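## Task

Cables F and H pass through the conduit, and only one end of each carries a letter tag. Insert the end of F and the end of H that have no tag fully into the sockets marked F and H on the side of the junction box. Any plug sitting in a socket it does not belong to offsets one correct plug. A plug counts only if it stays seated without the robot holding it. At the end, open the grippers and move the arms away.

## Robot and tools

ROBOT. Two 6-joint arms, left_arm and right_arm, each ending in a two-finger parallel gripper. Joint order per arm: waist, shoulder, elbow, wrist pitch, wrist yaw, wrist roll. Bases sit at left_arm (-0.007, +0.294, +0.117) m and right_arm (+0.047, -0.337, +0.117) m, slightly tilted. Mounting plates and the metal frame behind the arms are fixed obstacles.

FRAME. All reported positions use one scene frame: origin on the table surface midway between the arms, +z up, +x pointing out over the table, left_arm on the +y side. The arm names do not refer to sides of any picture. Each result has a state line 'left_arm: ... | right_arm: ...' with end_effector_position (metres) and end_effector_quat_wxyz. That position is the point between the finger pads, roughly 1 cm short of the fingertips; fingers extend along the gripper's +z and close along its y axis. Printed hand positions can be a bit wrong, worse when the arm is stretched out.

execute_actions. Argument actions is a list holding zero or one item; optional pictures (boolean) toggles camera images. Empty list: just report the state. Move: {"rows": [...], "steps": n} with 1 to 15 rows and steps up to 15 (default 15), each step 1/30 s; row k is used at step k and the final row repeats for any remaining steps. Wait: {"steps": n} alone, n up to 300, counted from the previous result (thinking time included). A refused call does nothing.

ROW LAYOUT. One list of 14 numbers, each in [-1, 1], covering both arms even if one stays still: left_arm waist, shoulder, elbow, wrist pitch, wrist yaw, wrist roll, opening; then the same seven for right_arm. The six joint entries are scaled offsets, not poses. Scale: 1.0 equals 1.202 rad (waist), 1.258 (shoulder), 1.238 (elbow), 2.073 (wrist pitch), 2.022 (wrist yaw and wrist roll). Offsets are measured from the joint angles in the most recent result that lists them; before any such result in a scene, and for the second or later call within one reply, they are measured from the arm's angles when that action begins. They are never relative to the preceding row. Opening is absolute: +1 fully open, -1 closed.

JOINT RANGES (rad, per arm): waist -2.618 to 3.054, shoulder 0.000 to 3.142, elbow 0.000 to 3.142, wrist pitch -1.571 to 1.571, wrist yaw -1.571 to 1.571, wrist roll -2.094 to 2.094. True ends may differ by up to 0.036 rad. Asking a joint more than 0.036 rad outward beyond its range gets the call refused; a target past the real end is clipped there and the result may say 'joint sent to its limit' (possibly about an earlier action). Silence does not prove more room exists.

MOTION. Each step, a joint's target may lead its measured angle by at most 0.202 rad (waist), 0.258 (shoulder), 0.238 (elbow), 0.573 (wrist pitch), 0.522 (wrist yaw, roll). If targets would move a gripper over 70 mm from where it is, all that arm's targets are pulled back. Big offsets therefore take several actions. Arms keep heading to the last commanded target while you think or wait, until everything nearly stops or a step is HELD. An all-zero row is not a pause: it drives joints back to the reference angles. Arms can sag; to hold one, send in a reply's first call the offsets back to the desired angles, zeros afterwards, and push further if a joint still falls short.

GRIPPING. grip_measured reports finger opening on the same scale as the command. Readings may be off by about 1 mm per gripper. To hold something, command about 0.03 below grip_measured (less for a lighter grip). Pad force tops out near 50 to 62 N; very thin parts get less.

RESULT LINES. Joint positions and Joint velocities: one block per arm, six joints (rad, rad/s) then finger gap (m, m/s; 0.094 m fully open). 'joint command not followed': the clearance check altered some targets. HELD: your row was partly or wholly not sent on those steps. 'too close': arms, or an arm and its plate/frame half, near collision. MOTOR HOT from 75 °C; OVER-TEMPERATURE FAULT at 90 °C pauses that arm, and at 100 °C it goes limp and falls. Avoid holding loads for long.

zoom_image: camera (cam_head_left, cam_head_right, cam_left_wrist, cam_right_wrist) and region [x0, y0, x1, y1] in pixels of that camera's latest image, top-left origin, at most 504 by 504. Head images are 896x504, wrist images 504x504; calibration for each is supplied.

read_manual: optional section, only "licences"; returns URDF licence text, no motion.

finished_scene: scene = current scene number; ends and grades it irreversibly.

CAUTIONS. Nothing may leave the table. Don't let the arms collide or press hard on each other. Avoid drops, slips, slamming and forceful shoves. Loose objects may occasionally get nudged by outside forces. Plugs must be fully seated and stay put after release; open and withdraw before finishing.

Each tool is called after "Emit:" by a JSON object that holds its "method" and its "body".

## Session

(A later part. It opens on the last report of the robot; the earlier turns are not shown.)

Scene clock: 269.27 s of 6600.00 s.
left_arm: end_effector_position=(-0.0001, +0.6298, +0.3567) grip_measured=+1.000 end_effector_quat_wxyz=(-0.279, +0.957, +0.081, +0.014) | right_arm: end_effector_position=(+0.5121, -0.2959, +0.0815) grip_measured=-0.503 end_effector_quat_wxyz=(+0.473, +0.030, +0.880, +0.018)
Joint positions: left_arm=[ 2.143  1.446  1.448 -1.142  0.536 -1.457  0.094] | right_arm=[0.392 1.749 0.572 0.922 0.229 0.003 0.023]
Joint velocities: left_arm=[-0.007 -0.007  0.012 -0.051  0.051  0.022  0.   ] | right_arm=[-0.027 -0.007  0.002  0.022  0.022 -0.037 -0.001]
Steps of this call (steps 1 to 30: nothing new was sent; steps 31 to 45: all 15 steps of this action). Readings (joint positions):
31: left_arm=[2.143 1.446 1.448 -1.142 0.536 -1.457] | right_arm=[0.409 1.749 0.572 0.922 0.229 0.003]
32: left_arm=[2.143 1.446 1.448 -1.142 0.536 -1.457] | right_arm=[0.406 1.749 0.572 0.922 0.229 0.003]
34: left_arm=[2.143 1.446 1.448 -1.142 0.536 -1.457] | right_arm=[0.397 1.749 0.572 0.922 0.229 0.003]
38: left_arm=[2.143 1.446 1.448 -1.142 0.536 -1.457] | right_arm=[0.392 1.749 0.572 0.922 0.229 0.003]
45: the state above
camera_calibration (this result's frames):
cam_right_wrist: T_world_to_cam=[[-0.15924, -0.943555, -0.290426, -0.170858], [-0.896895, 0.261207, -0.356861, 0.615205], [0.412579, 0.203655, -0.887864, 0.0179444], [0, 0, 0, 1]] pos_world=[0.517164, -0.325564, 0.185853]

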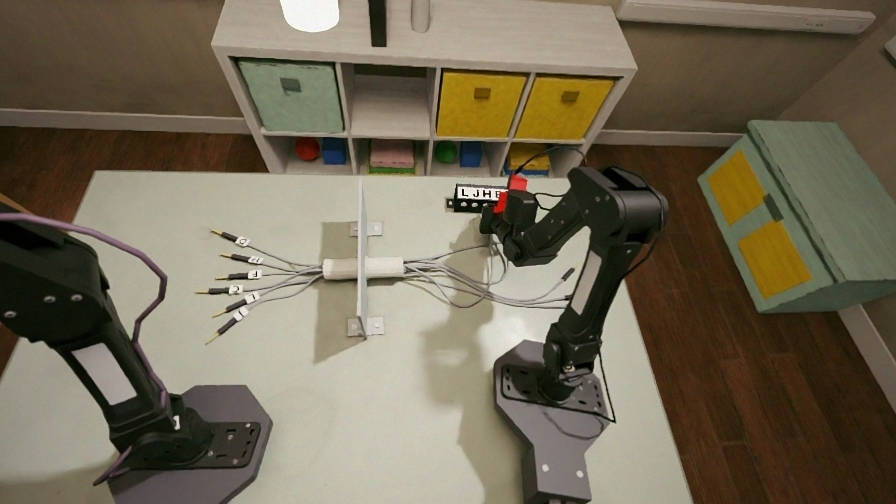

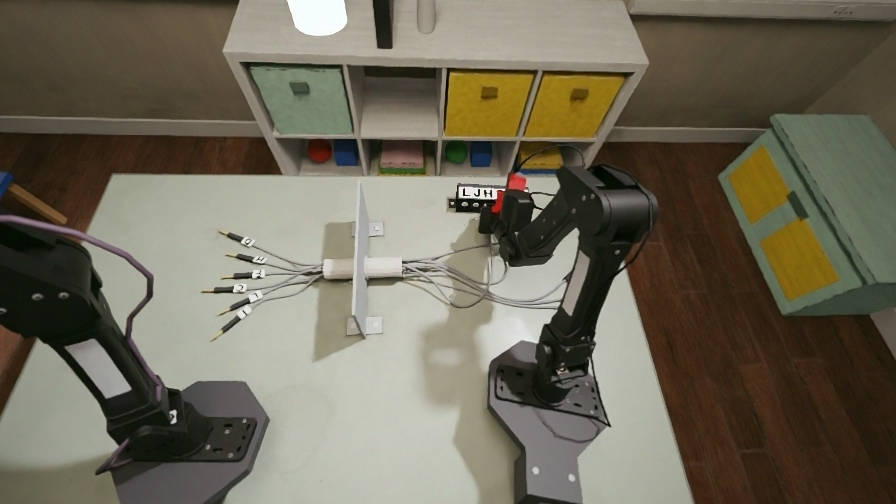

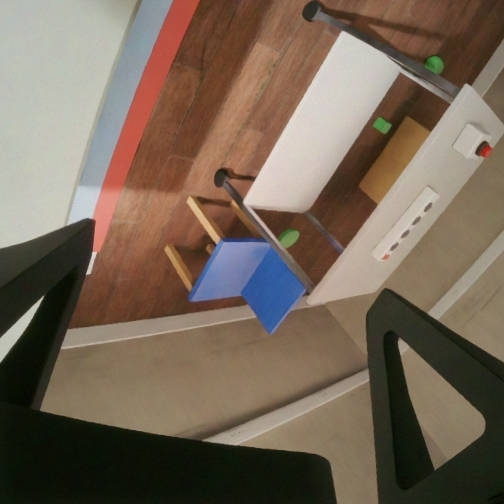

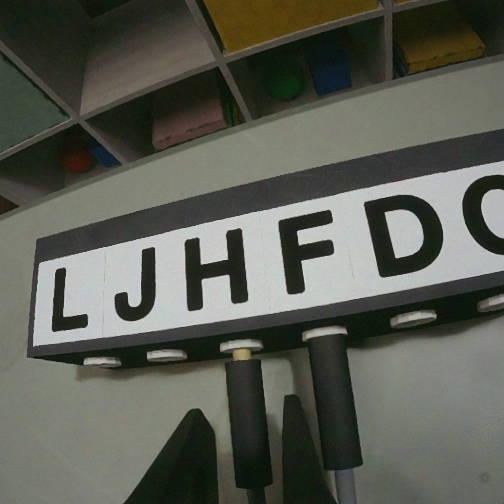

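Emit:
{"method": "execute_actions", "body": {"actions": [{"rows":[[0,0,0,0,0,0,1,0,0.03,0,0,0,0,-0.5],[0,0,0,0,0,0,1,0,0.06,0,0,0,0,-0.5]],"steps":15}]}}

Scene clock: 272.57 s of 6600.00 s.
left_arm: end_effector_position=(-0.0001, +0.6298, +0.3567) grip_measured=+1.000 end_effector_quat_wxyz=(-0.279, +0.957, +0.081, +0.014) | right_arm: end_effector_position=(+0.5013, -0.2916, +0.0541) grip_measured=-0.503 end_effector_quat_wxyz=(+0.444, +0.021, +0.896, +0.018)
Joint positions: left_arm=[ 2.143  1.446  1.448 -1.142  0.536 -1.457  0.094] | right_arm=[0.392 1.818 0.572 0.924 0.224 0.003 0.023]
Joint velocities: left_arm=[ 0.002 -0.017 -0.002 -0.051  0.037 -0.007  0.   ] | right_arm=[-0.012  0.002  0.017  0.022 -0.066  0.095  0.001]
Steps of this call (steps 1 to 15: the robot went on to your last target; steps 16 to 84: nothing new was sent; steps 85 to 99: all 15 steps of this action). Readings (joint positions):
85: left_arm=[2.143 1.446 1.448 -1.142 0.536 -1.457] | right_arm=[0.392 1.751 0.572 0.922 0.229 0.003]
86: left_arm=[2.143 1.446 1.448 -1.142 0.536 -1.457] | right_arm=[0.392 1.759 0.572 0.927 0.229 0.003]
88: left_arm=[2.143 1.446 1.448 -1.142 0.536 -1.457] | right_arm=[0.392 1.788 0.572 0.930 0.229 0.003]
92: left_arm=[2.143 1.446 1.448 -1.142 0.536 -1.457] | right_arm=[0.392 1.818 0.572 0.924 0.224 0.003]
99: the state above
camera_calibration (this result's frames):
cam_right_wrist: T_world_to_cam=[[-0.16192, -0.948366, -0.272735, -0.177465], [-0.922633, 0.243533, -0.299064, 0.599193], [0.350043, 0.20321, -0.914426, 0.0298521], [0, 0, 0, 1]] pos_world=[0.513651, -0.320291, 0.158094]

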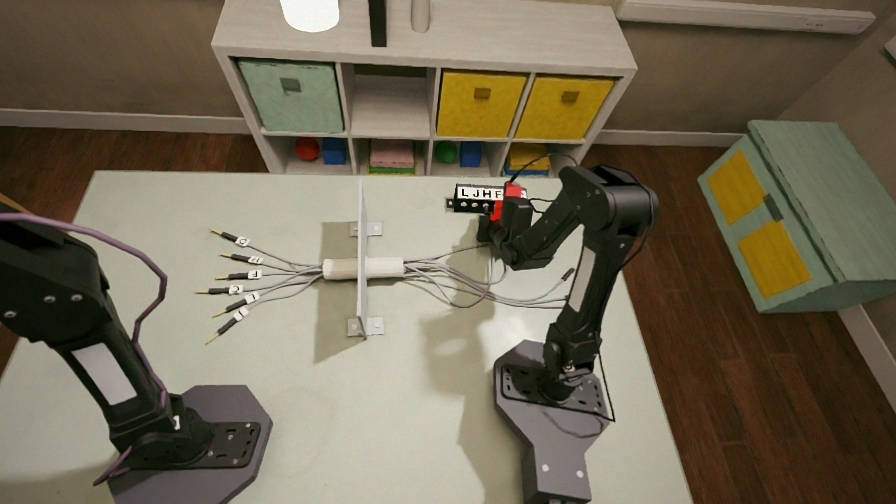

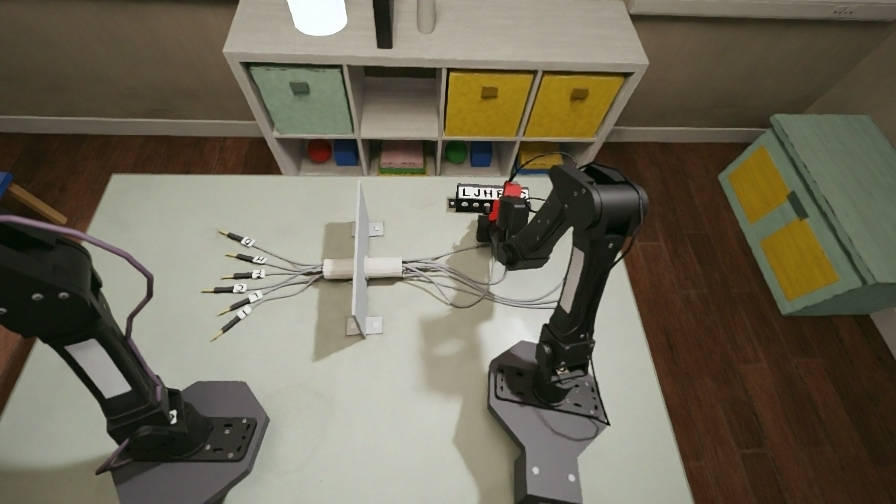

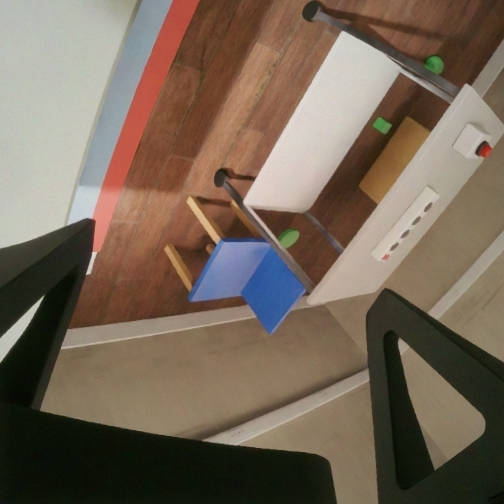

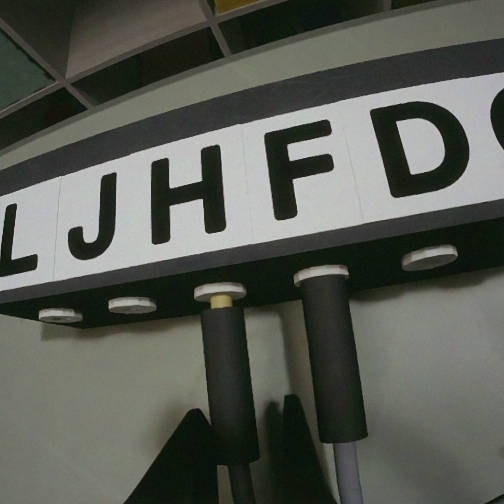

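Emit:
{"method": "execute_actions", "body": {"actions": [{"rows":[[0,0,0,0,0,0,1,0,0.01,0.03,0,0,0,-0.6],[0,0,0,0,0,0,1,0,0.01,0.03,0,0,0,-0.6],[0,0,0,0,0,0,1,0,0.01,0.03,0,0,0,-0.6],[0,0,0,0,0,0,1,0,0.01,0.03,0,0,0,-0.6],[0,0,0,0,0,0,1,0,0.01,0.03,0,0,0,-0.7],[0,0,0,0,0,0,1,0,0.01,0.03,0,0,0,-0.81]],"steps":15}]}}

Emit:
{"method": "execute_actions", "body": {"actions": [{"rows":[[0,0,0,0,0,0,1,0,0.005,0.03,0.005,0,0,-0.81],[0,0,0,0,0,0,1,0,0.005,0.035,0.008,0,0,-0.81],[0,0,0,0,0,0,1,0,0.005,0.04,0.011,0,0,-0.81],[0,0,0,0,0,0,1,0,0.005,0.045,0.014,0,0,-0.81],[0,0,0,0,0,0,1,0,0.005,0.05,0.016,0,0,-0.81],[0,0,0,0,0,0,1,0,0.005,0.055,0.016,0,0,-0.81],[0,0,0,0,0,0,1,0,0.005,0.06,0.016,0,0,-0.81],[0,0,0,0,0,0,1,0,0.005,0.065,0.016,0,0,-0.81],[0,0,0,0,0,0,1,0,0.005,0.07,0.016,0,0,-0.81]],"steps":15}]}}

Scene clock: 274.70 s of 6600.00 s.
left_arm: end_effector_position=(-0.0001, +0.6298, +0.3567) grip_measured=+1.000 end_effector_quat_wxyz=(-0.279, +0.957, +0.081, +0.014) | right_arm: end_effector_position=(+0.5037, -0.2874, +0.0559) grip_measured=-0.773 end_effector_quat_wxyz=(+0.446, +0.017, +0.894, +0.027)
Joint positions: left_arm=[ 2.143  1.446  1.448 -1.142  0.536 -1.457  0.094] | right_arm=[0.393 1.818 0.578 0.922 0.204 0.003 0.011]
Joint velocities: left_arm=[ 0.002  0.012 -0.012 -0.007 -0.037 -0.051  0.   ] | right_arm=[-0.002 -0.007  0.002 -0.007 -0.051  0.051  0.   ]
Steps of this call (steps 1 to 15: the robot went on to your last target; steps 16 to 49: nothing new was sent; steps 50 to 64: all 15 steps of this action). Readings (joint positions):
50: left_arm=[2.143 1.446 1.448 -1.142 0.536 -1.457] | right_arm=[0.392 1.818 0.572 0.924 0.221 0.003]
51: left_arm=[2.143 1.446 1.448 -1.142 0.536 -1.457] | right_arm=[0.392 1.818 0.572 0.924 0.217 0.003]
53: left_arm=[2.143 1.446 1.448 -1.142 0.536 -1.457] | right_arm=[0.392 1.818 0.575 0.923 0.215 0.003]
57: left_arm=[2.143 1.446 1.448 -1.142 0.536 -1.457] | right_arm=[0.393 1.818 0.578 0.922 0.204 0.003]
64: the state above
camera_calibration (this result's frames):
cam_right_wrist: T_world_to_cam=[[-0.145305, -0.947002, -0.286484, -0.179851], [-0.924462, 0.233117, -0.301705, 0.599044], [0.3525, 0.221004, -0.909341, 0.0333447], [0, 0, 0, 1]] pos_world=[0.515906, -0.317336, 0.159532]

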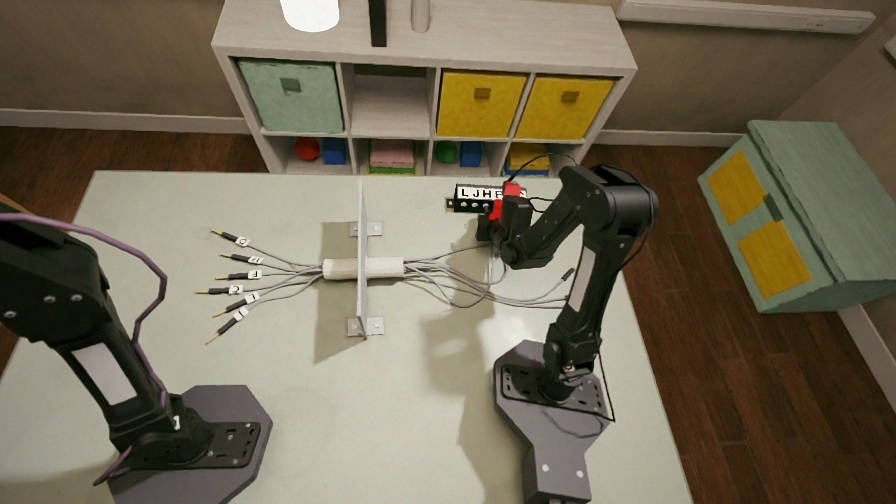

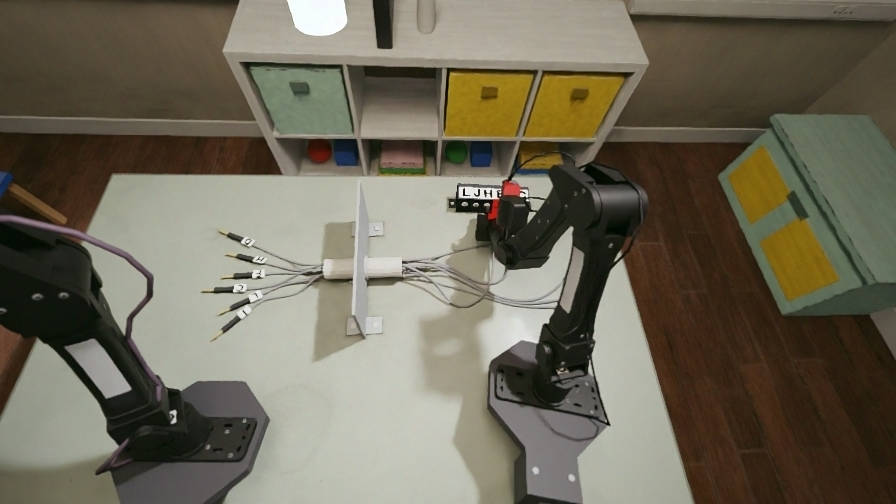

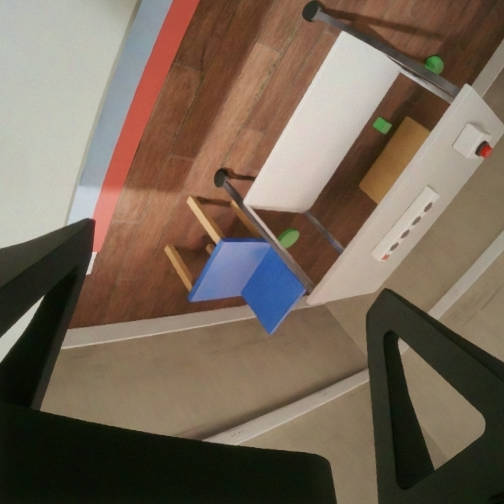

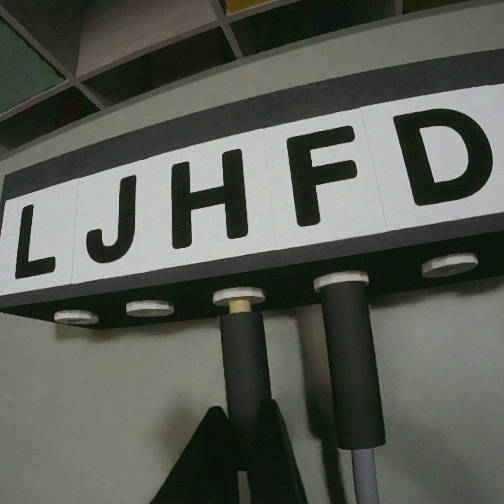

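Scene clock: 275.20 s of 6600.00 s.
left_arm: end_effector_position=(-0.0001, +0.6298, +0.3567) grip_measured=+1.000 end_effector_quat_wxyz=(-0.279, +0.957, +0.081, +0.014) | right_arm: end_effector_position=(+0.5049, -0.2871, +0.0554) grip_measured=-0.773 end_effector_quat_wxyz=(+0.444, +0.016, +0.895, +0.027)
Joint positions: left_arm=[ 2.143  1.446  1.448 -1.142  0.536 -1.457  0.094] | right_arm=[0.393 1.818 0.586 0.909 0.204 0.003 0.011]
Joint velocities: left_arm=[ 0.007  0.002 -0.002  0.037 -0.007 -0.022  0.   ] | right_arm=[-0.012 -0.002 -0.012  0.022 -0.022  0.022  0.   ]
Steps of this call (steps 1 to 15: all 15 steps of this action). Readings (joint positions):
1: left_arm=[2.143 1.446 1.448 -1.142 0.536 -1.457] | right_arm=[0.393 1.818 0.578 0.922 0.204 0.003]
2: left_arm=[2.143 1.446 1.448 -1.142 0.536 -1.457] | right_arm=[0.393 1.818 0.578 0.922 0.203 0.003]
4: left_arm=[2.143 1.446 1.448 -1.142 0.536 -1.457] | right_arm=[0.393 1.818 0.581 0.919 0.203 0.003]
8: left_arm=[2.143 1.446 1.448 -1.142 0.536 -1.457] | right_arm=[0.393 1.818 0.585 0.912 0.204 0.003]
15: the state above
camera_calibration (this result's frames):
cam_right_wrist: T_world_to_cam=[[-0.145532, -0.947336, -0.285263, -0.179522], [-0.926179, 0.231834, -0.297398, 0.600206], [0.34787, 0.220924, -0.911142, 0.0348606], [0, 0, 0, 1]] pos_world=[0.517645, -0.316917, 0.159052]

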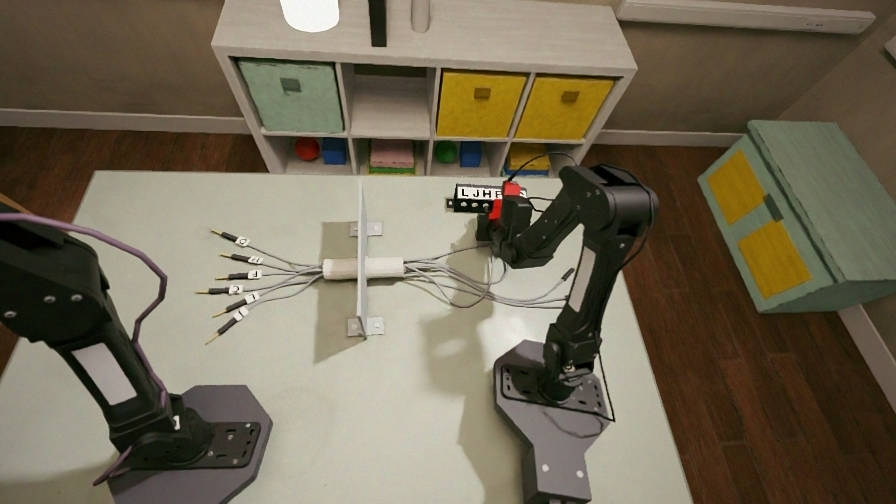

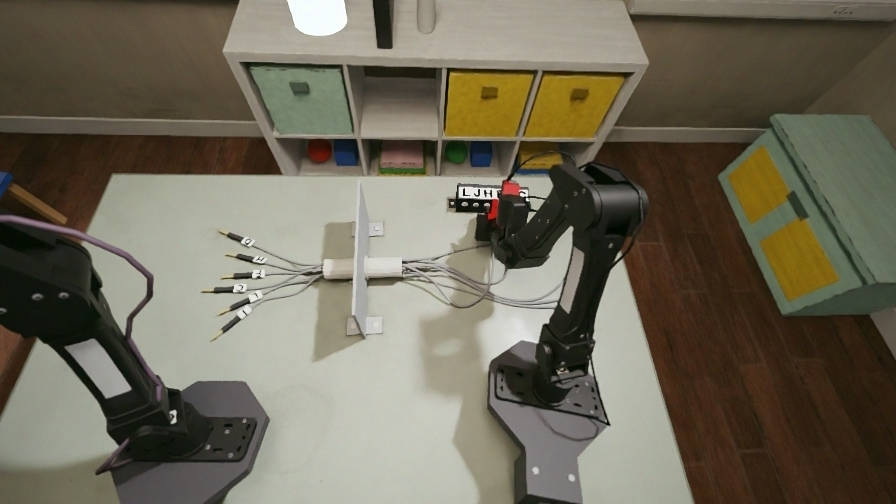

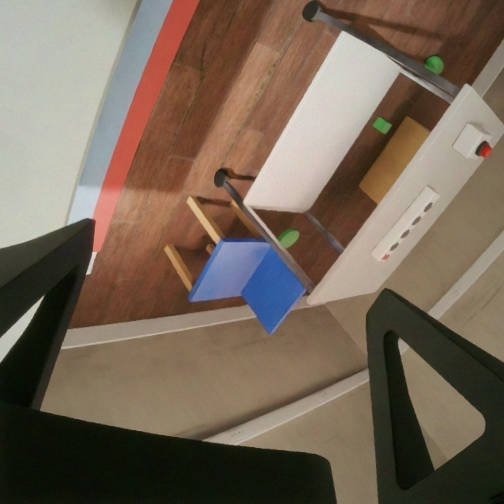

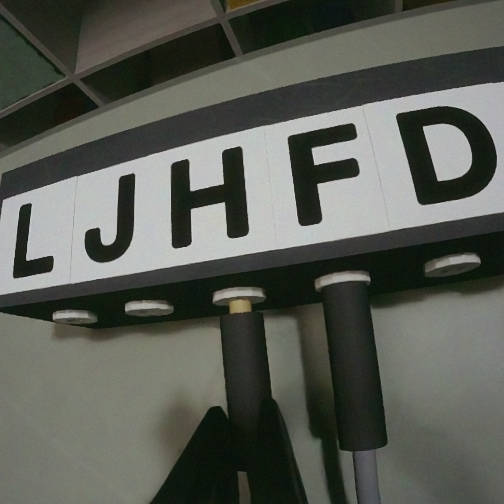

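Emit:
{"method": "execute_actions", "body": {"actions": [{"rows":[[0,0,0,0,0,0,1,0,0.005,0.05,0.02,0.012,0,-0.82],[0,0,0,0,0,0,1,0,0.005,0.06,0.022,0.012,0,-0.82],[0,0,0,0,0,0,1,0,0.005,0.07,0.024,0.012,0,-0.82],[0,0,0,0,0,0,1,0,0.005,0.08,0.026,0.012,0,-0.82],[0,0,0,0,0,0,1,0,0.005,0.09,0.028,0.012,0,-0.82],[0,0,0,0,0,0,1,0,0.005,0.10,0.03,0.012,0,-0.82]],"steps":15}]}}

Scene clock: 276.43 s of 6600.00 s.
left_arm: end_effector_position=(-0.0001, +0.6298, +0.3567) grip_measured=+1.000 end_effector_quat_wxyz=(-0.279, +0.957, +0.081, +0.014) | right_arm: end_effector_position=(+0.5059, -0.2868, +0.0554) grip_measured=-0.773 end_effector_quat_wxyz=(+0.442, +0.018, +0.897, +0.019)
Joint positions: left_arm=[ 2.143  1.446  1.448 -1.142  0.536 -1.457  0.094] | right_arm=[0.404 1.818 0.596 0.893 0.232 0.004 0.011]
Joint velocities: left_arm=[-0.007 -0.002 -0.002  0.051 -0.022 -0.007  0.   ] | right_arm=[-0.007 -0.012  0.007  0.022  0.037  0.037  0.   ]
Steps of this call (steps 1 to 15: the robot went on to your last target; steps 16 to 22: nothing new was sent; steps 23 to 37: all 15 steps of this action). Readings (joint positions):
23: left_arm=[2.143 1.446 1.448 -1.142 0.536 -1.457] | right_arm=[0.393 1.818 0.586 0.909 0.205 0.003]
24: left_arm=[2.143 1.446 1.448 -1.142 0.536 -1.457] | right_arm=[0.394 1.818 0.586 0.909 0.206 0.003]
26: left_arm=[2.143 1.446 1.448 -1.142 0.536 -1.457] | right_arm=[0.395 1.818 0.589 0.906 0.210 0.003]
30: left_arm=[2.143 1.446 1.448 -1.142 0.536 -1.457] | right_arm=[0.401 1.818 0.595 0.895 0.225 0.004]
37: the state above
camera_calibration (this result's frames):
cam_right_wrist: T_world_to_cam=[[-0.157999, -0.94951, -0.271048, -0.17422], [-0.925393, 0.238151, -0.294841, 0.602276], [0.344505, 0.204242, -0.916298, 0.0316219], [0, 0, 0, 1]] pos_world=[0.518922, -0.315315, 0.159328]

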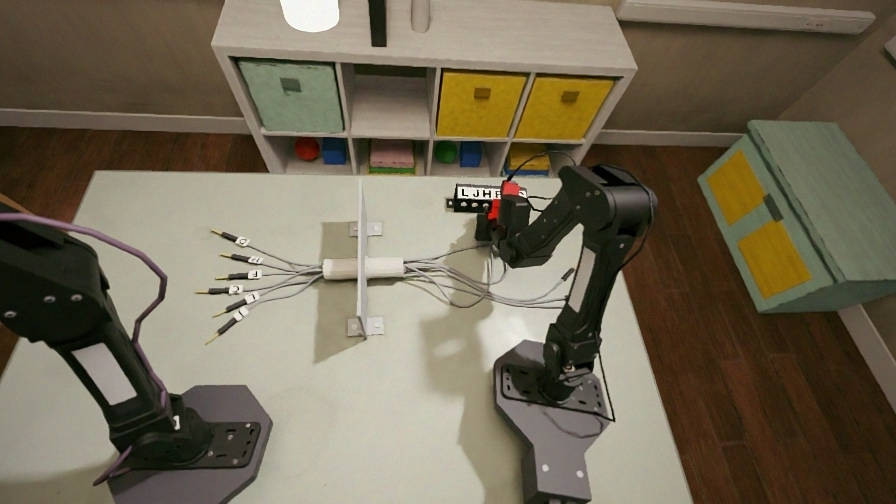

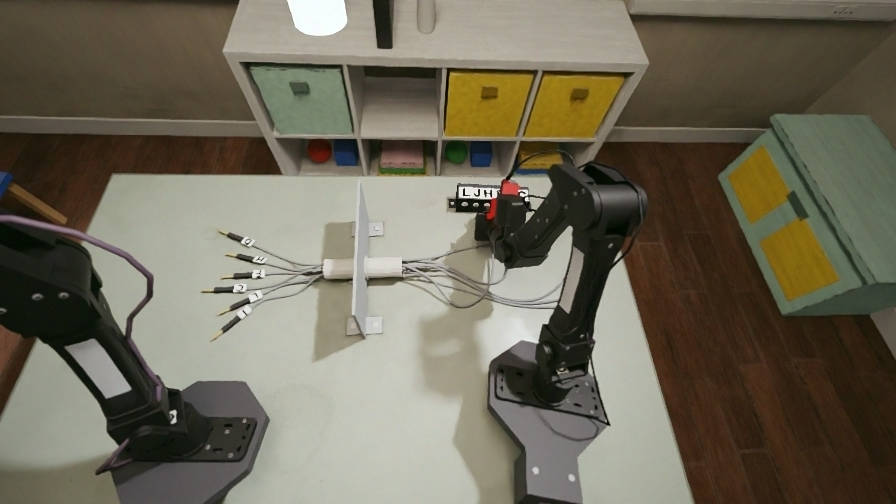

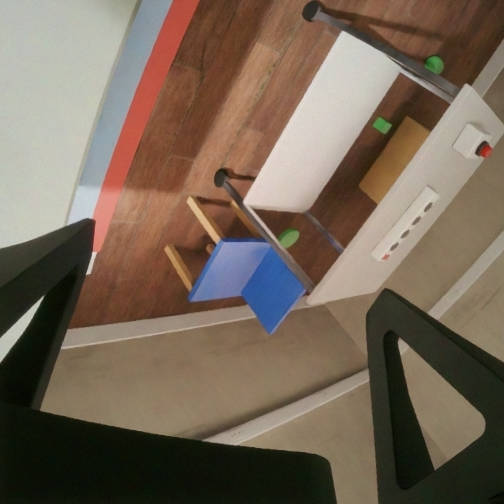

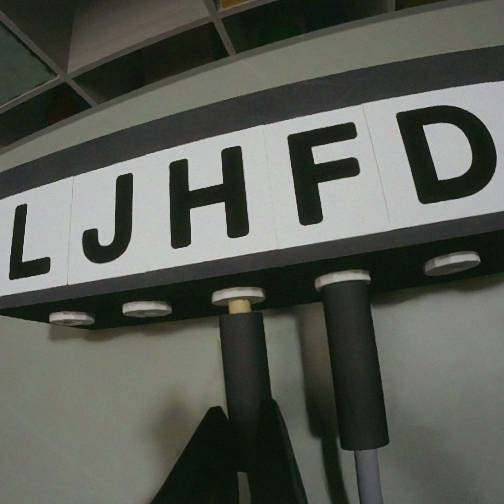

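Emit:
{"method": "execute_actions", "body": {"actions": [{"rows":[[0,0,0,0,0,0,1,0,0.01,0.02,0,0,0,-0.86],[0,0,0,0,0,0,1,0,0.015,0.04,0,0,0,-0.86],[0,0,0,0,0,0,1,0,0.02,0.06,0,0,0,-0.86],[0,0,0,0,0,0,1,0,0.025,0.08,0,0,0,-0.86],[0,0,0,0,0,0,1,0,0.03,0.10,0,0,0,-0.86],[0,0,0,0,0,0,1,0,0.035,0.12,0,0,0,-0.86]],"steps":15}]}}

Emit:
{"method": "zoom_image", "body": {"camera": "cam_right_wrist", "region": [150,260,400,460]}}

Scene clock: 279.53 s of 6600.00 s.
left_arm: end_effector_position=(-0.0001, +0.6298, +0.3567) grip_measured=+1.000 end_effector_quat_wxyz=(-0.279, +0.957, +0.081, +0.014) | right_arm: end_effector_position=(+0.5062, -0.2860, +0.0542) grip_measured=-0.774 end_effector_quat_wxyz=(+0.434, +0.021, +0.901, +0.003)
Joint positions: left_arm=[ 2.143  1.446  1.448 -1.142  0.536 -1.457  0.094] | right_arm=[0.424 1.818 0.613 0.858 0.281 0.006 0.011]
Joint velocities: left_arm=[ 0.012 -0.012 -0.007 -0.081  0.022  0.022  0.   ] | right_arm=[ 0.007  0.002  0.007 -0.051 -0.007 -0.007  0.001]
Steps of this call (steps 1 to 15: the robot went on to your last target; steps 16 to 78: nothing new was sent; steps 79 to 93: all 15 steps of this action). Readings (joint positions):
79: left_arm=[2.143 1.446 1.448 -1.142 0.536 -1.457] | right_arm=[0.405 1.818 0.594 0.891 0.233 0.004]
80: left_arm=[2.143 1.446 1.448 -1.142 0.536 -1.457] | right_arm=[0.406 1.818 0.594 0.891 0.234 0.004]
82: left_arm=[2.143 1.446 1.448 -1.142 0.536 -1.457] | right_arm=[0.406 1.818 0.597 0.889 0.236 0.004]
86: left_arm=[2.143 1.446 1.448 -1.142 0.536 -1.457] | right_arm=[0.417 1.818 0.609 0.867 0.262 0.005]
93: the state above
camera_calibration (this result's frames):
cam_right_wrist: T_world_to_cam=[[-0.179716, -0.953085, -0.243579, -0.165262], [-0.925987, 0.247478, -0.285136, 0.604468], [0.33204, 0.174307, -0.92702, 0.028649], [0, 0, 0, 1]] pos_world=[0.520517, -0.312095, 0.15866]

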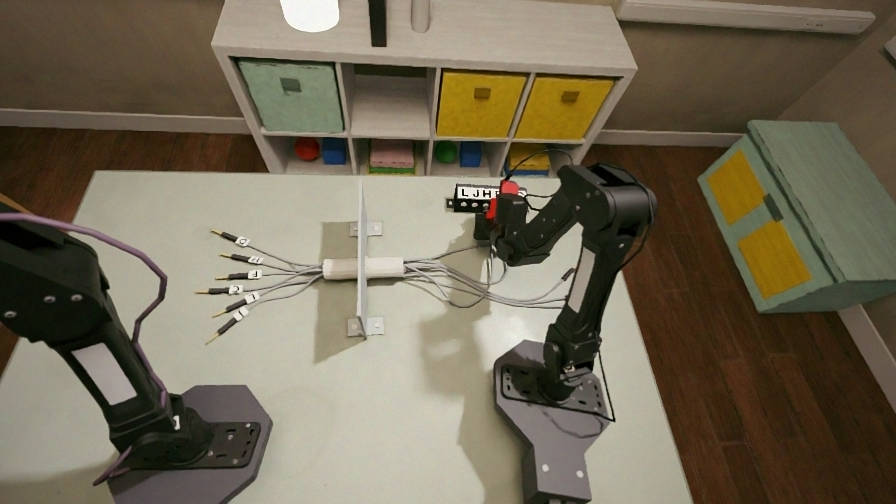

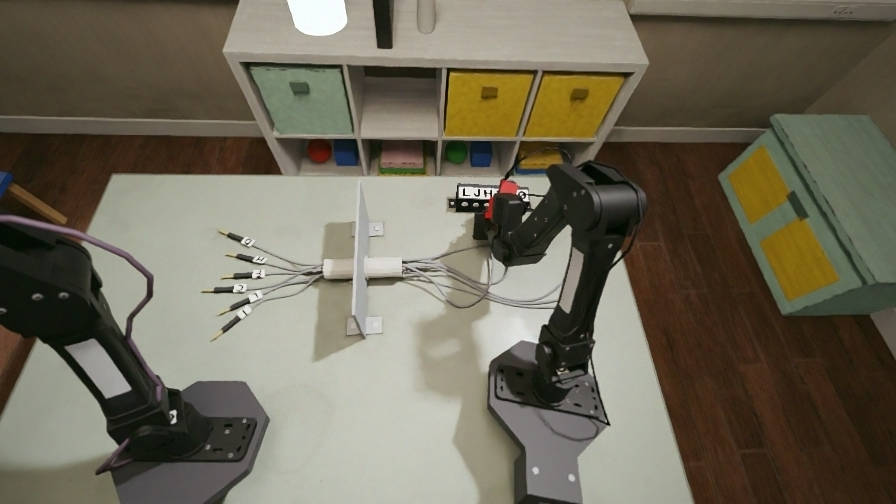

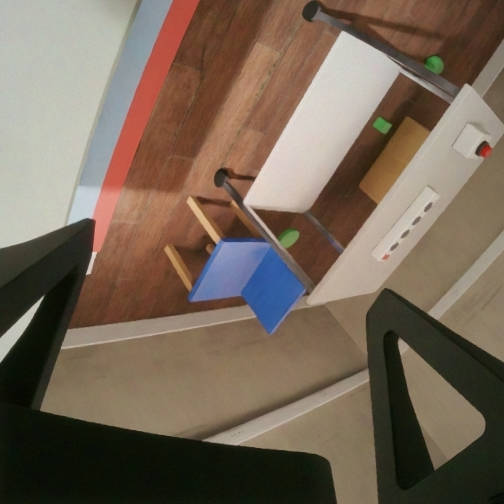

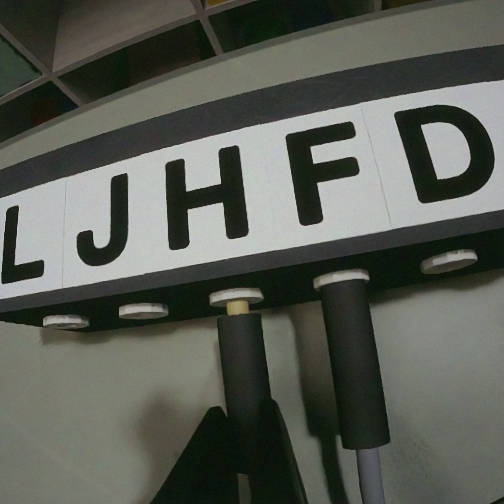

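Region (150, 260, 400, 460) of cam_right_wrist's 504x504 image, scaled by 2.016, with more detail than that image has; it fills the top 403 rows of this view, and the rest is white.

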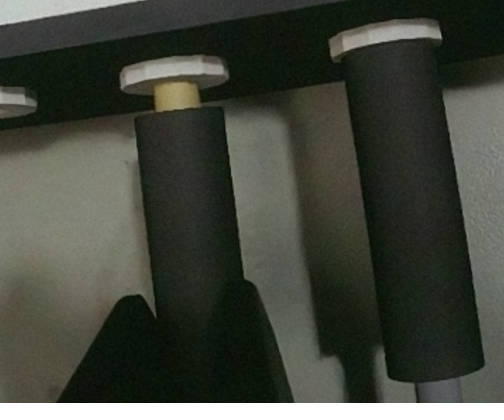

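Emit:
{"method": "execute_actions", "body": {"actions": [{"rows":[[0,0,0,0,0,0,1,-0.03,0.0,-0.02,0.015,-0.03,0,-0.86],[0,0,0,0,0,0,1,-0.03,0.0,-0.02,0.015,-0.03,0,-0.86],[0,0,0,0,0,0,1,-0.03,0.0,-0.02,0.015,-0.03,0,-0.86],[0,0,0,0,0,0,1,-0.03,0.0,-0.02,0.015,-0.03,0,-0.86],[0,0,0,0,0,0,1,-0.03,0.0,-0.02,0.015,-0.03,0,-0.86],[0,0,0,0,0,0,1,-0.035,0.01,0.0,0.015,-0.035,0,-0.86],[0,0,0,0,0,0,1,-0.035,0.015,0.02,0.015,-0.035,0,-0.86],[0,0,0,0,0,0,1,-0.04,0.02,0.04,0.015,-0.04,0,-0.86],[0,0,0,0,0,0,1,-0.04,0.02,0.06,0.015,-0.04,0,-0.86]],"steps":15}]}}

Scene clock: 281.47 s of 6600.00 s.
left_arm: end_effector_position=(-0.0001, +0.6298, +0.3567) grip_measured=+1.000 end_effector_quat_wxyz=(-0.279, +0.957, +0.081, +0.014) | right_arm: end_effector_position=(+0.5054, -0.2867, +0.0546) grip_measured=-0.774 end_effector_quat_wxyz=(+0.437, +0.019, +0.899, +0.019)
Joint positions: left_arm=[ 2.143  1.446  1.448 -1.142  0.536 -1.457  0.094] | right_arm=[0.404 1.815 0.6   0.876 0.232 0.008 0.011]
Joint velocities: left_arm=[-0.017 -0.002  0.012 -0.051 -0.022 -0.022  0.   ] | right_arm=[-0.012  0.022 -0.017  0.051 -0.037  0.022  0.001]
Steps of this call (steps 1 to 15: the robot went on to your last target; steps 16 to 43: nothing new was sent; steps 44 to 58: all 15 steps of this action). Readings (joint positions):
44: left_arm=[2.143 1.446 1.448 -1.142 0.536 -1.457] | right_arm=[0.425 1.815 0.604 0.862 0.283 0.006]
45: left_arm=[2.143 1.446 1.448 -1.142 0.536 -1.457] | right_arm=[0.419 1.815 0.601 0.871 0.270 0.006]
47: left_arm=[2.143 1.446 1.448 -1.142 0.536 -1.457] | right_arm=[0.412 1.815 0.597 0.878 0.252 0.007]
51: left_arm=[2.143 1.446 1.448 -1.142 0.536 -1.457] | right_arm=[0.405 1.815 0.597 0.881 0.235 0.007]
58: the state above
camera_calibration (this result's frames):
cam_right_wrist: T_world_to_cam=[[-0.161059, -0.949037, -0.270903, -0.172783], [-0.927958, 0.239088, -0.285887, 0.602625], [0.336087, 0.205342, -0.919174, 0.0357726], [0, 0, 0, 1]] pos_world=[0.519359, -0.315404, 0.158356]

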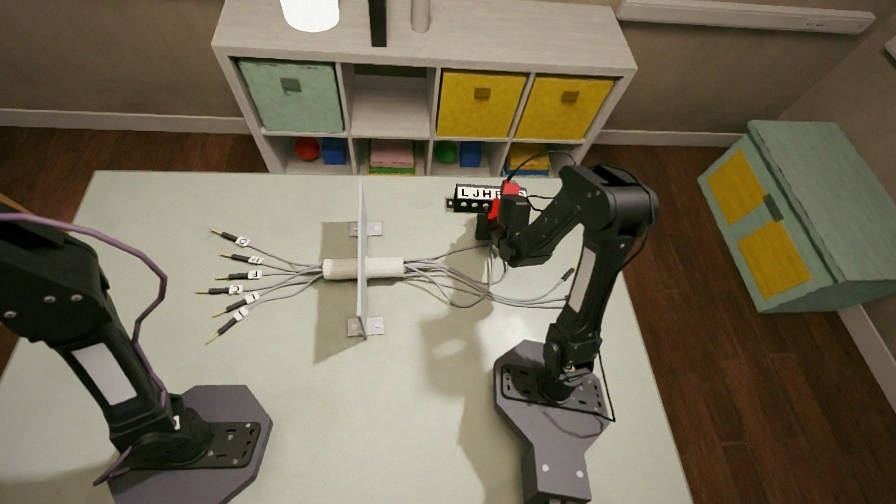

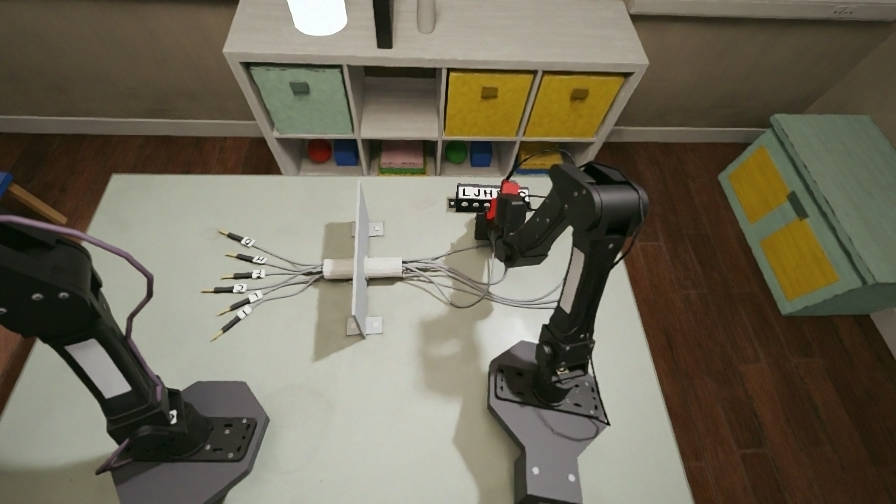

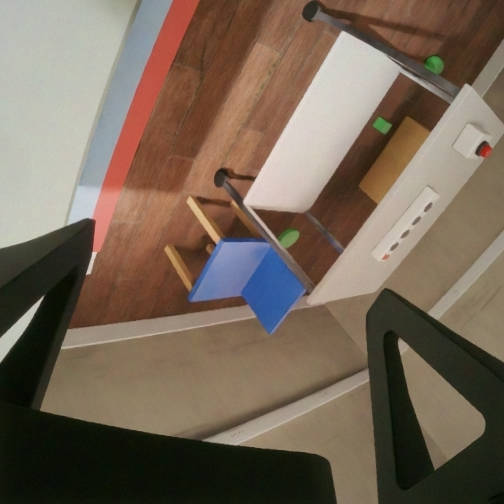

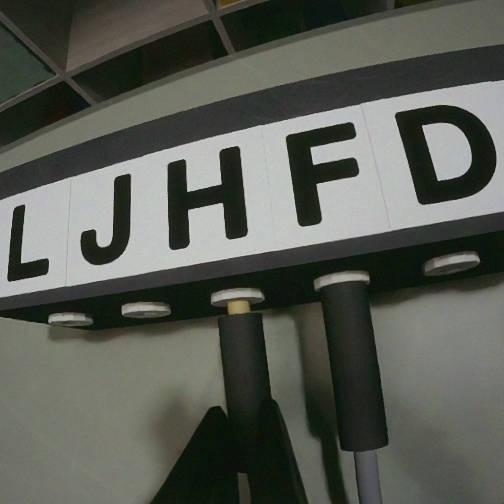

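Emit:
{"method": "execute_actions", "body": {"actions": [{"rows":[[0,0,0,0,0,0,1,-0.01,0,0,0.02,-0.01,0,-0.86],[0,0,0,0,0,0,1,-0.01,0,0,0.03,-0.01,0,-0.86],[0,0,0,0,0,0,1,-0.01,0,0,0.04,-0.01,0,-0.86],[0,0,0,0,0,0,1,-0.015,0,0.01,0.05,-0.015,0,-0.86],[0,0,0,0,0,0,1,-0.02,0,0.02,0.05,-0.02,0,-0.86],[0,0,0,0,0,0,1,-0.025,0,0.03,0.05,-0.025,0,-0.86],[0,0,0,0,0,0,1,-0.03,0,0.04,0.05,-0.03,0,-0.86],[0,0,0,0,0,0,1,-0.03,0,0.05,0.05,-0.03,0,-0.86]],"steps":15}]}}

Scene clock: 283.07 s of 6600.00 s.
left_arm: end_effector_position=(-0.0001, +0.6298, +0.3567) grip_measured=+1.000 end_effector_quat_wxyz=(-0.279, +0.957, +0.081, +0.014) | right_arm: end_effector_position=(+0.5055, -0.2869, +0.0553) grip_measured=-0.774 end_effector_quat_wxyz=(+0.441, +0.019, +0.897, +0.029)
Joint positions: left_arm=[ 2.143  1.446  1.448 -1.142  0.536 -1.457  0.094] | right_arm=[0.393 1.815 0.593 0.892 0.204 0.01  0.011]
Joint velocities: left_arm=[-0.007 -0.007  0.007  0.007 -0.022 -0.037  0.   ] | right_arm=[ 0.002 -0.007 -0.017 -0.081 -0.022 -0.022 -0.001]
Steps of this call (steps 1 to 15: the robot went on to your last target; steps 16 to 33: nothing new was sent; steps 34 to 48: all 15 steps of this action). Readings (joint positions):
34: left_arm=[2.143 1.446 1.448 -1.142 0.536 -1.457] | right_arm=[0.404 1.815 0.596 0.879 0.232 0.008]
35: left_arm=[2.143 1.446 1.448 -1.142 0.536 -1.457] | right_arm=[0.404 1.815 0.594 0.886 0.231 0.008]
37: left_arm=[2.143 1.446 1.448 -1.142 0.536 -1.457] | right_arm=[0.404 1.815 0.593 0.891 0.230 0.008]
41: left_arm=[2.143 1.446 1.448 -1.142 0.536 -1.457] | right_arm=[0.396 1.815 0.593 0.892 0.211 0.009]
48: the state above
camera_calibration (this result's frames):
cam_right_wrist: T_world_to_cam=[[-0.150499, -0.945713, -0.288058, -0.176175], [-0.927464, 0.235947, -0.290068, 0.602138], [0.342287, 0.223508, -0.912625, 0.0381701], [0, 0, 0, 1]] pos_world=[0.518882, -0.317216, 0.158747]

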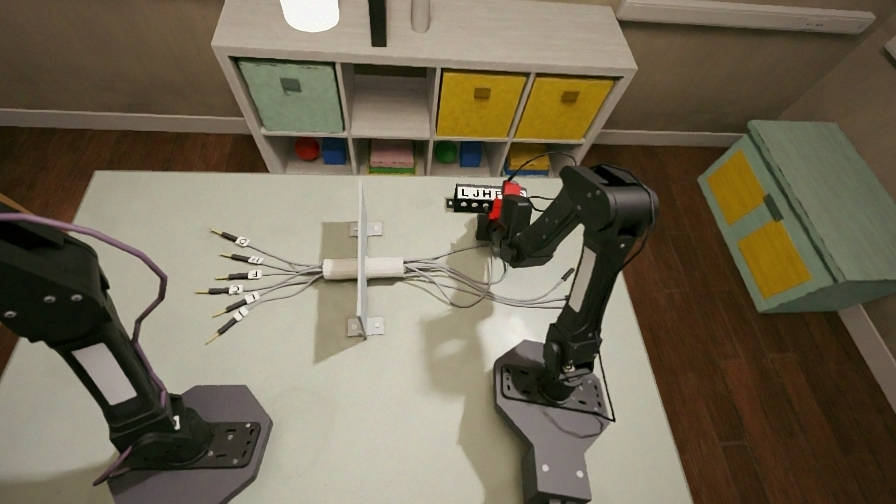

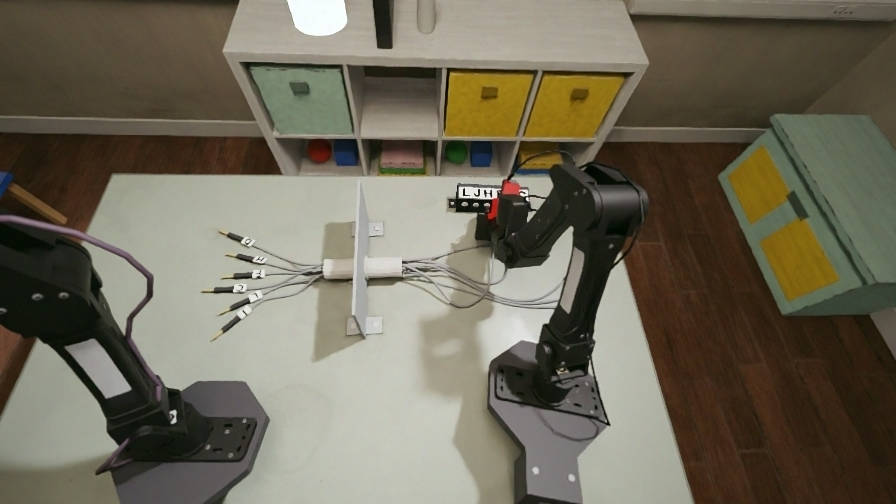

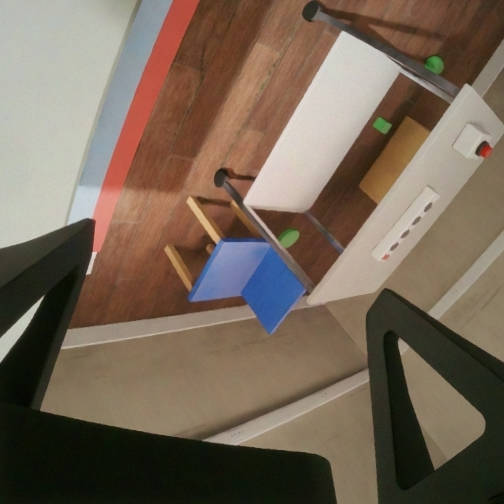

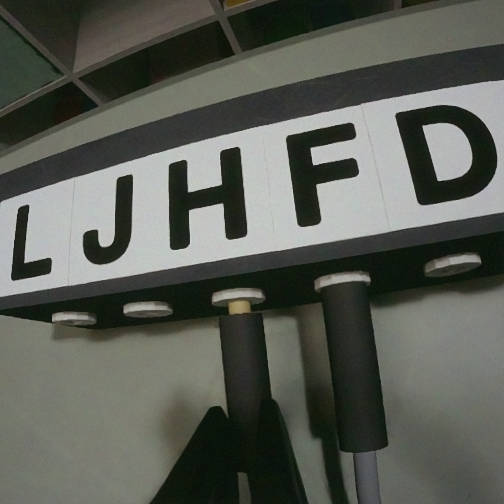

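Emit:
{"method": "execute_actions", "body": {"actions": [{"rows":[[0,0,0,0,0,0,1,-0.01,0.01,0.05,0.02,-0.005,0,-0.86],[0,0,0,0,0,0,1,-0.015,0.01,0.07,0.02,-0.01,0,-0.86],[0,0,0,0,0,0,1,-0.02,0.015,0.09,0.025,-0.015,0,-0.86],[0,0,0,0,0,0,1,-0.025,0.015,0.11,0.025,-0.02,0,-0.86],[0,0,0,0,0,0,1,-0.03,0.02,0.13,0.03,-0.025,0,-0.86],[0,0,0,0,0,0,1,-0.035,0.02,0.15,0.03,-0.03,0,-0.86],[0,0,0,0,0,0,1,-0.04,0.02,0.17,0.03,-0.035,0,-0.86]],"steps":15}]}}

Scene clock: 284.47 s of 6600.00 s.
left_arm: end_effector_position=(-0.0001, +0.6298, +0.3567) grip_measured=+1.000 end_effector_quat_wxyz=(-0.279, +0.957, +0.081, +0.014) | right_arm: end_effector_position=(+0.5076, -0.2866, +0.0550) grip_measured=-0.774 end_effector_quat_wxyz=(+0.429, +0.018, +0.903, +0.028)
Joint positions: left_arm=[ 2.143  1.446  1.448 -1.142  0.536 -1.457  0.094] | right_arm=[0.393 1.799 0.618 0.824 0.205 0.015 0.011]
Joint velocities: left_arm=[-0.017 -0.007  0.012 -0.037 -0.007  0.168  0.   ] | right_arm=[-0.007 -0.012  0.017 -0.081  0.037  0.007 -0.   ]
Steps of this call (steps 1 to 15: the robot went on to your last target; steps 16 to 27: nothing new was sent; steps 28 to 42: all 15 steps of this action). Readings (joint positions):
28: left_arm=[2.143 1.446 1.448 -1.142 0.536 -1.457] | right_arm=[0.393 1.815 0.593 0.891 0.205 0.010]
29: left_arm=[2.143 1.446 1.448 -1.142 0.536 -1.457] | right_arm=[0.393 1.815 0.593 0.891 0.205 0.010]
31: left_arm=[2.143 1.446 1.448 -1.142 0.536 -1.457] | right_arm=[0.393 1.815 0.599 0.883 0.205 0.011]
35: left_arm=[2.143 1.446 1.448 -1.142 0.536 -1.457] | right_arm=[0.393 1.808 0.610 0.855 0.205 0.014]
42: the state above
camera_calibration (this result's frames):
cam_right_wrist: T_world_to_cam=[[-0.156931, -0.946097, -0.283326, -0.17276], [-0.935478, 0.234373, -0.26448, 0.606069], [0.316628, 0.22354, -0.921833, 0.0505882], [0, 0, 0, 1]] pos_world=[0.523835, -0.316802, 0.15798]

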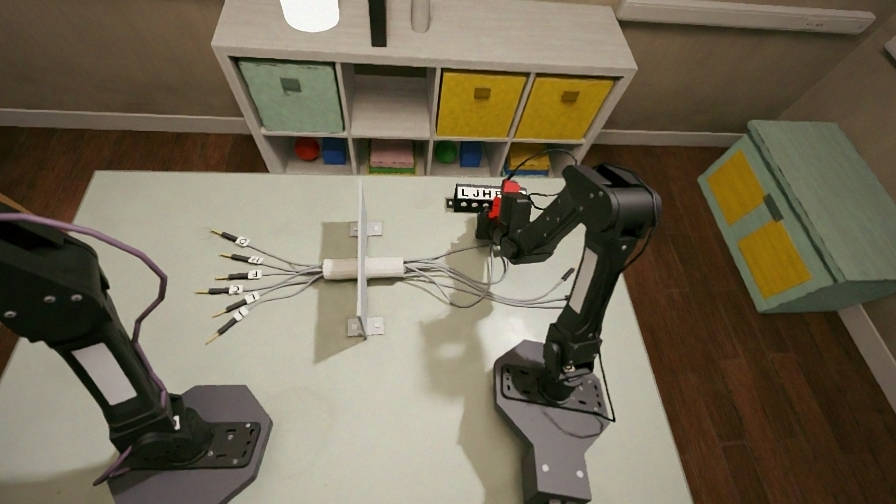

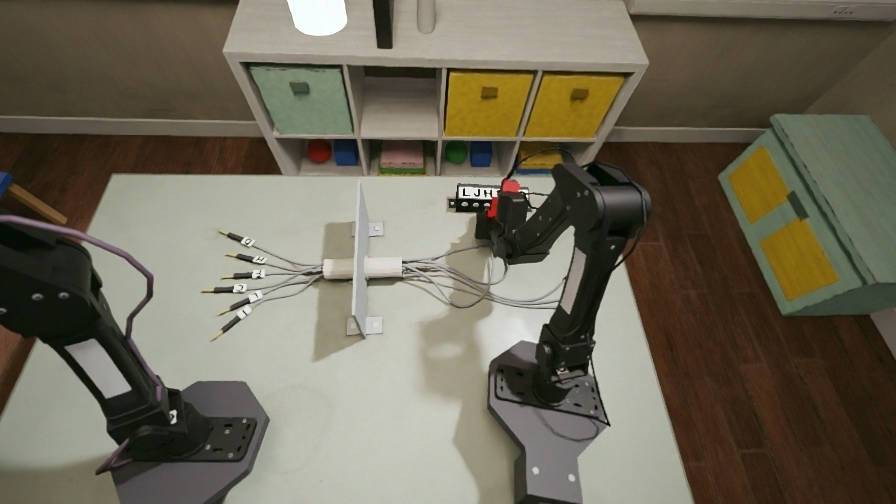

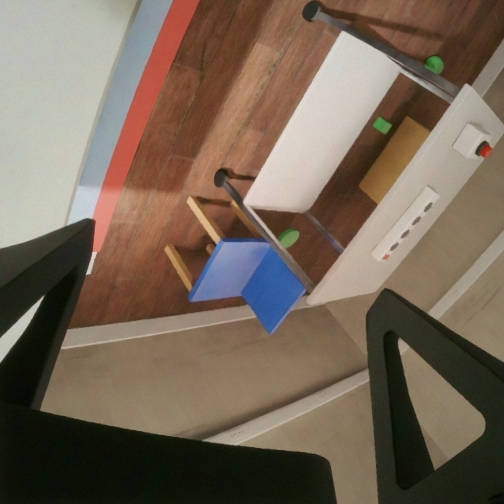

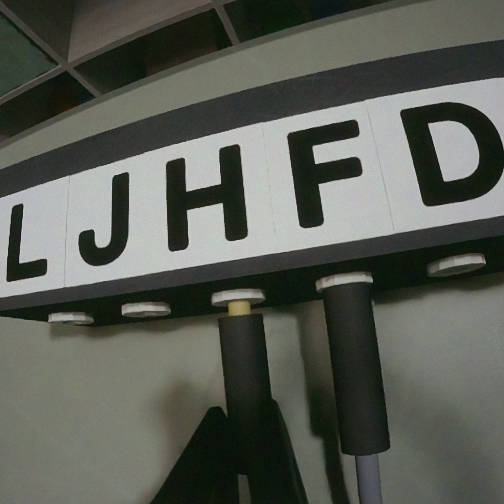

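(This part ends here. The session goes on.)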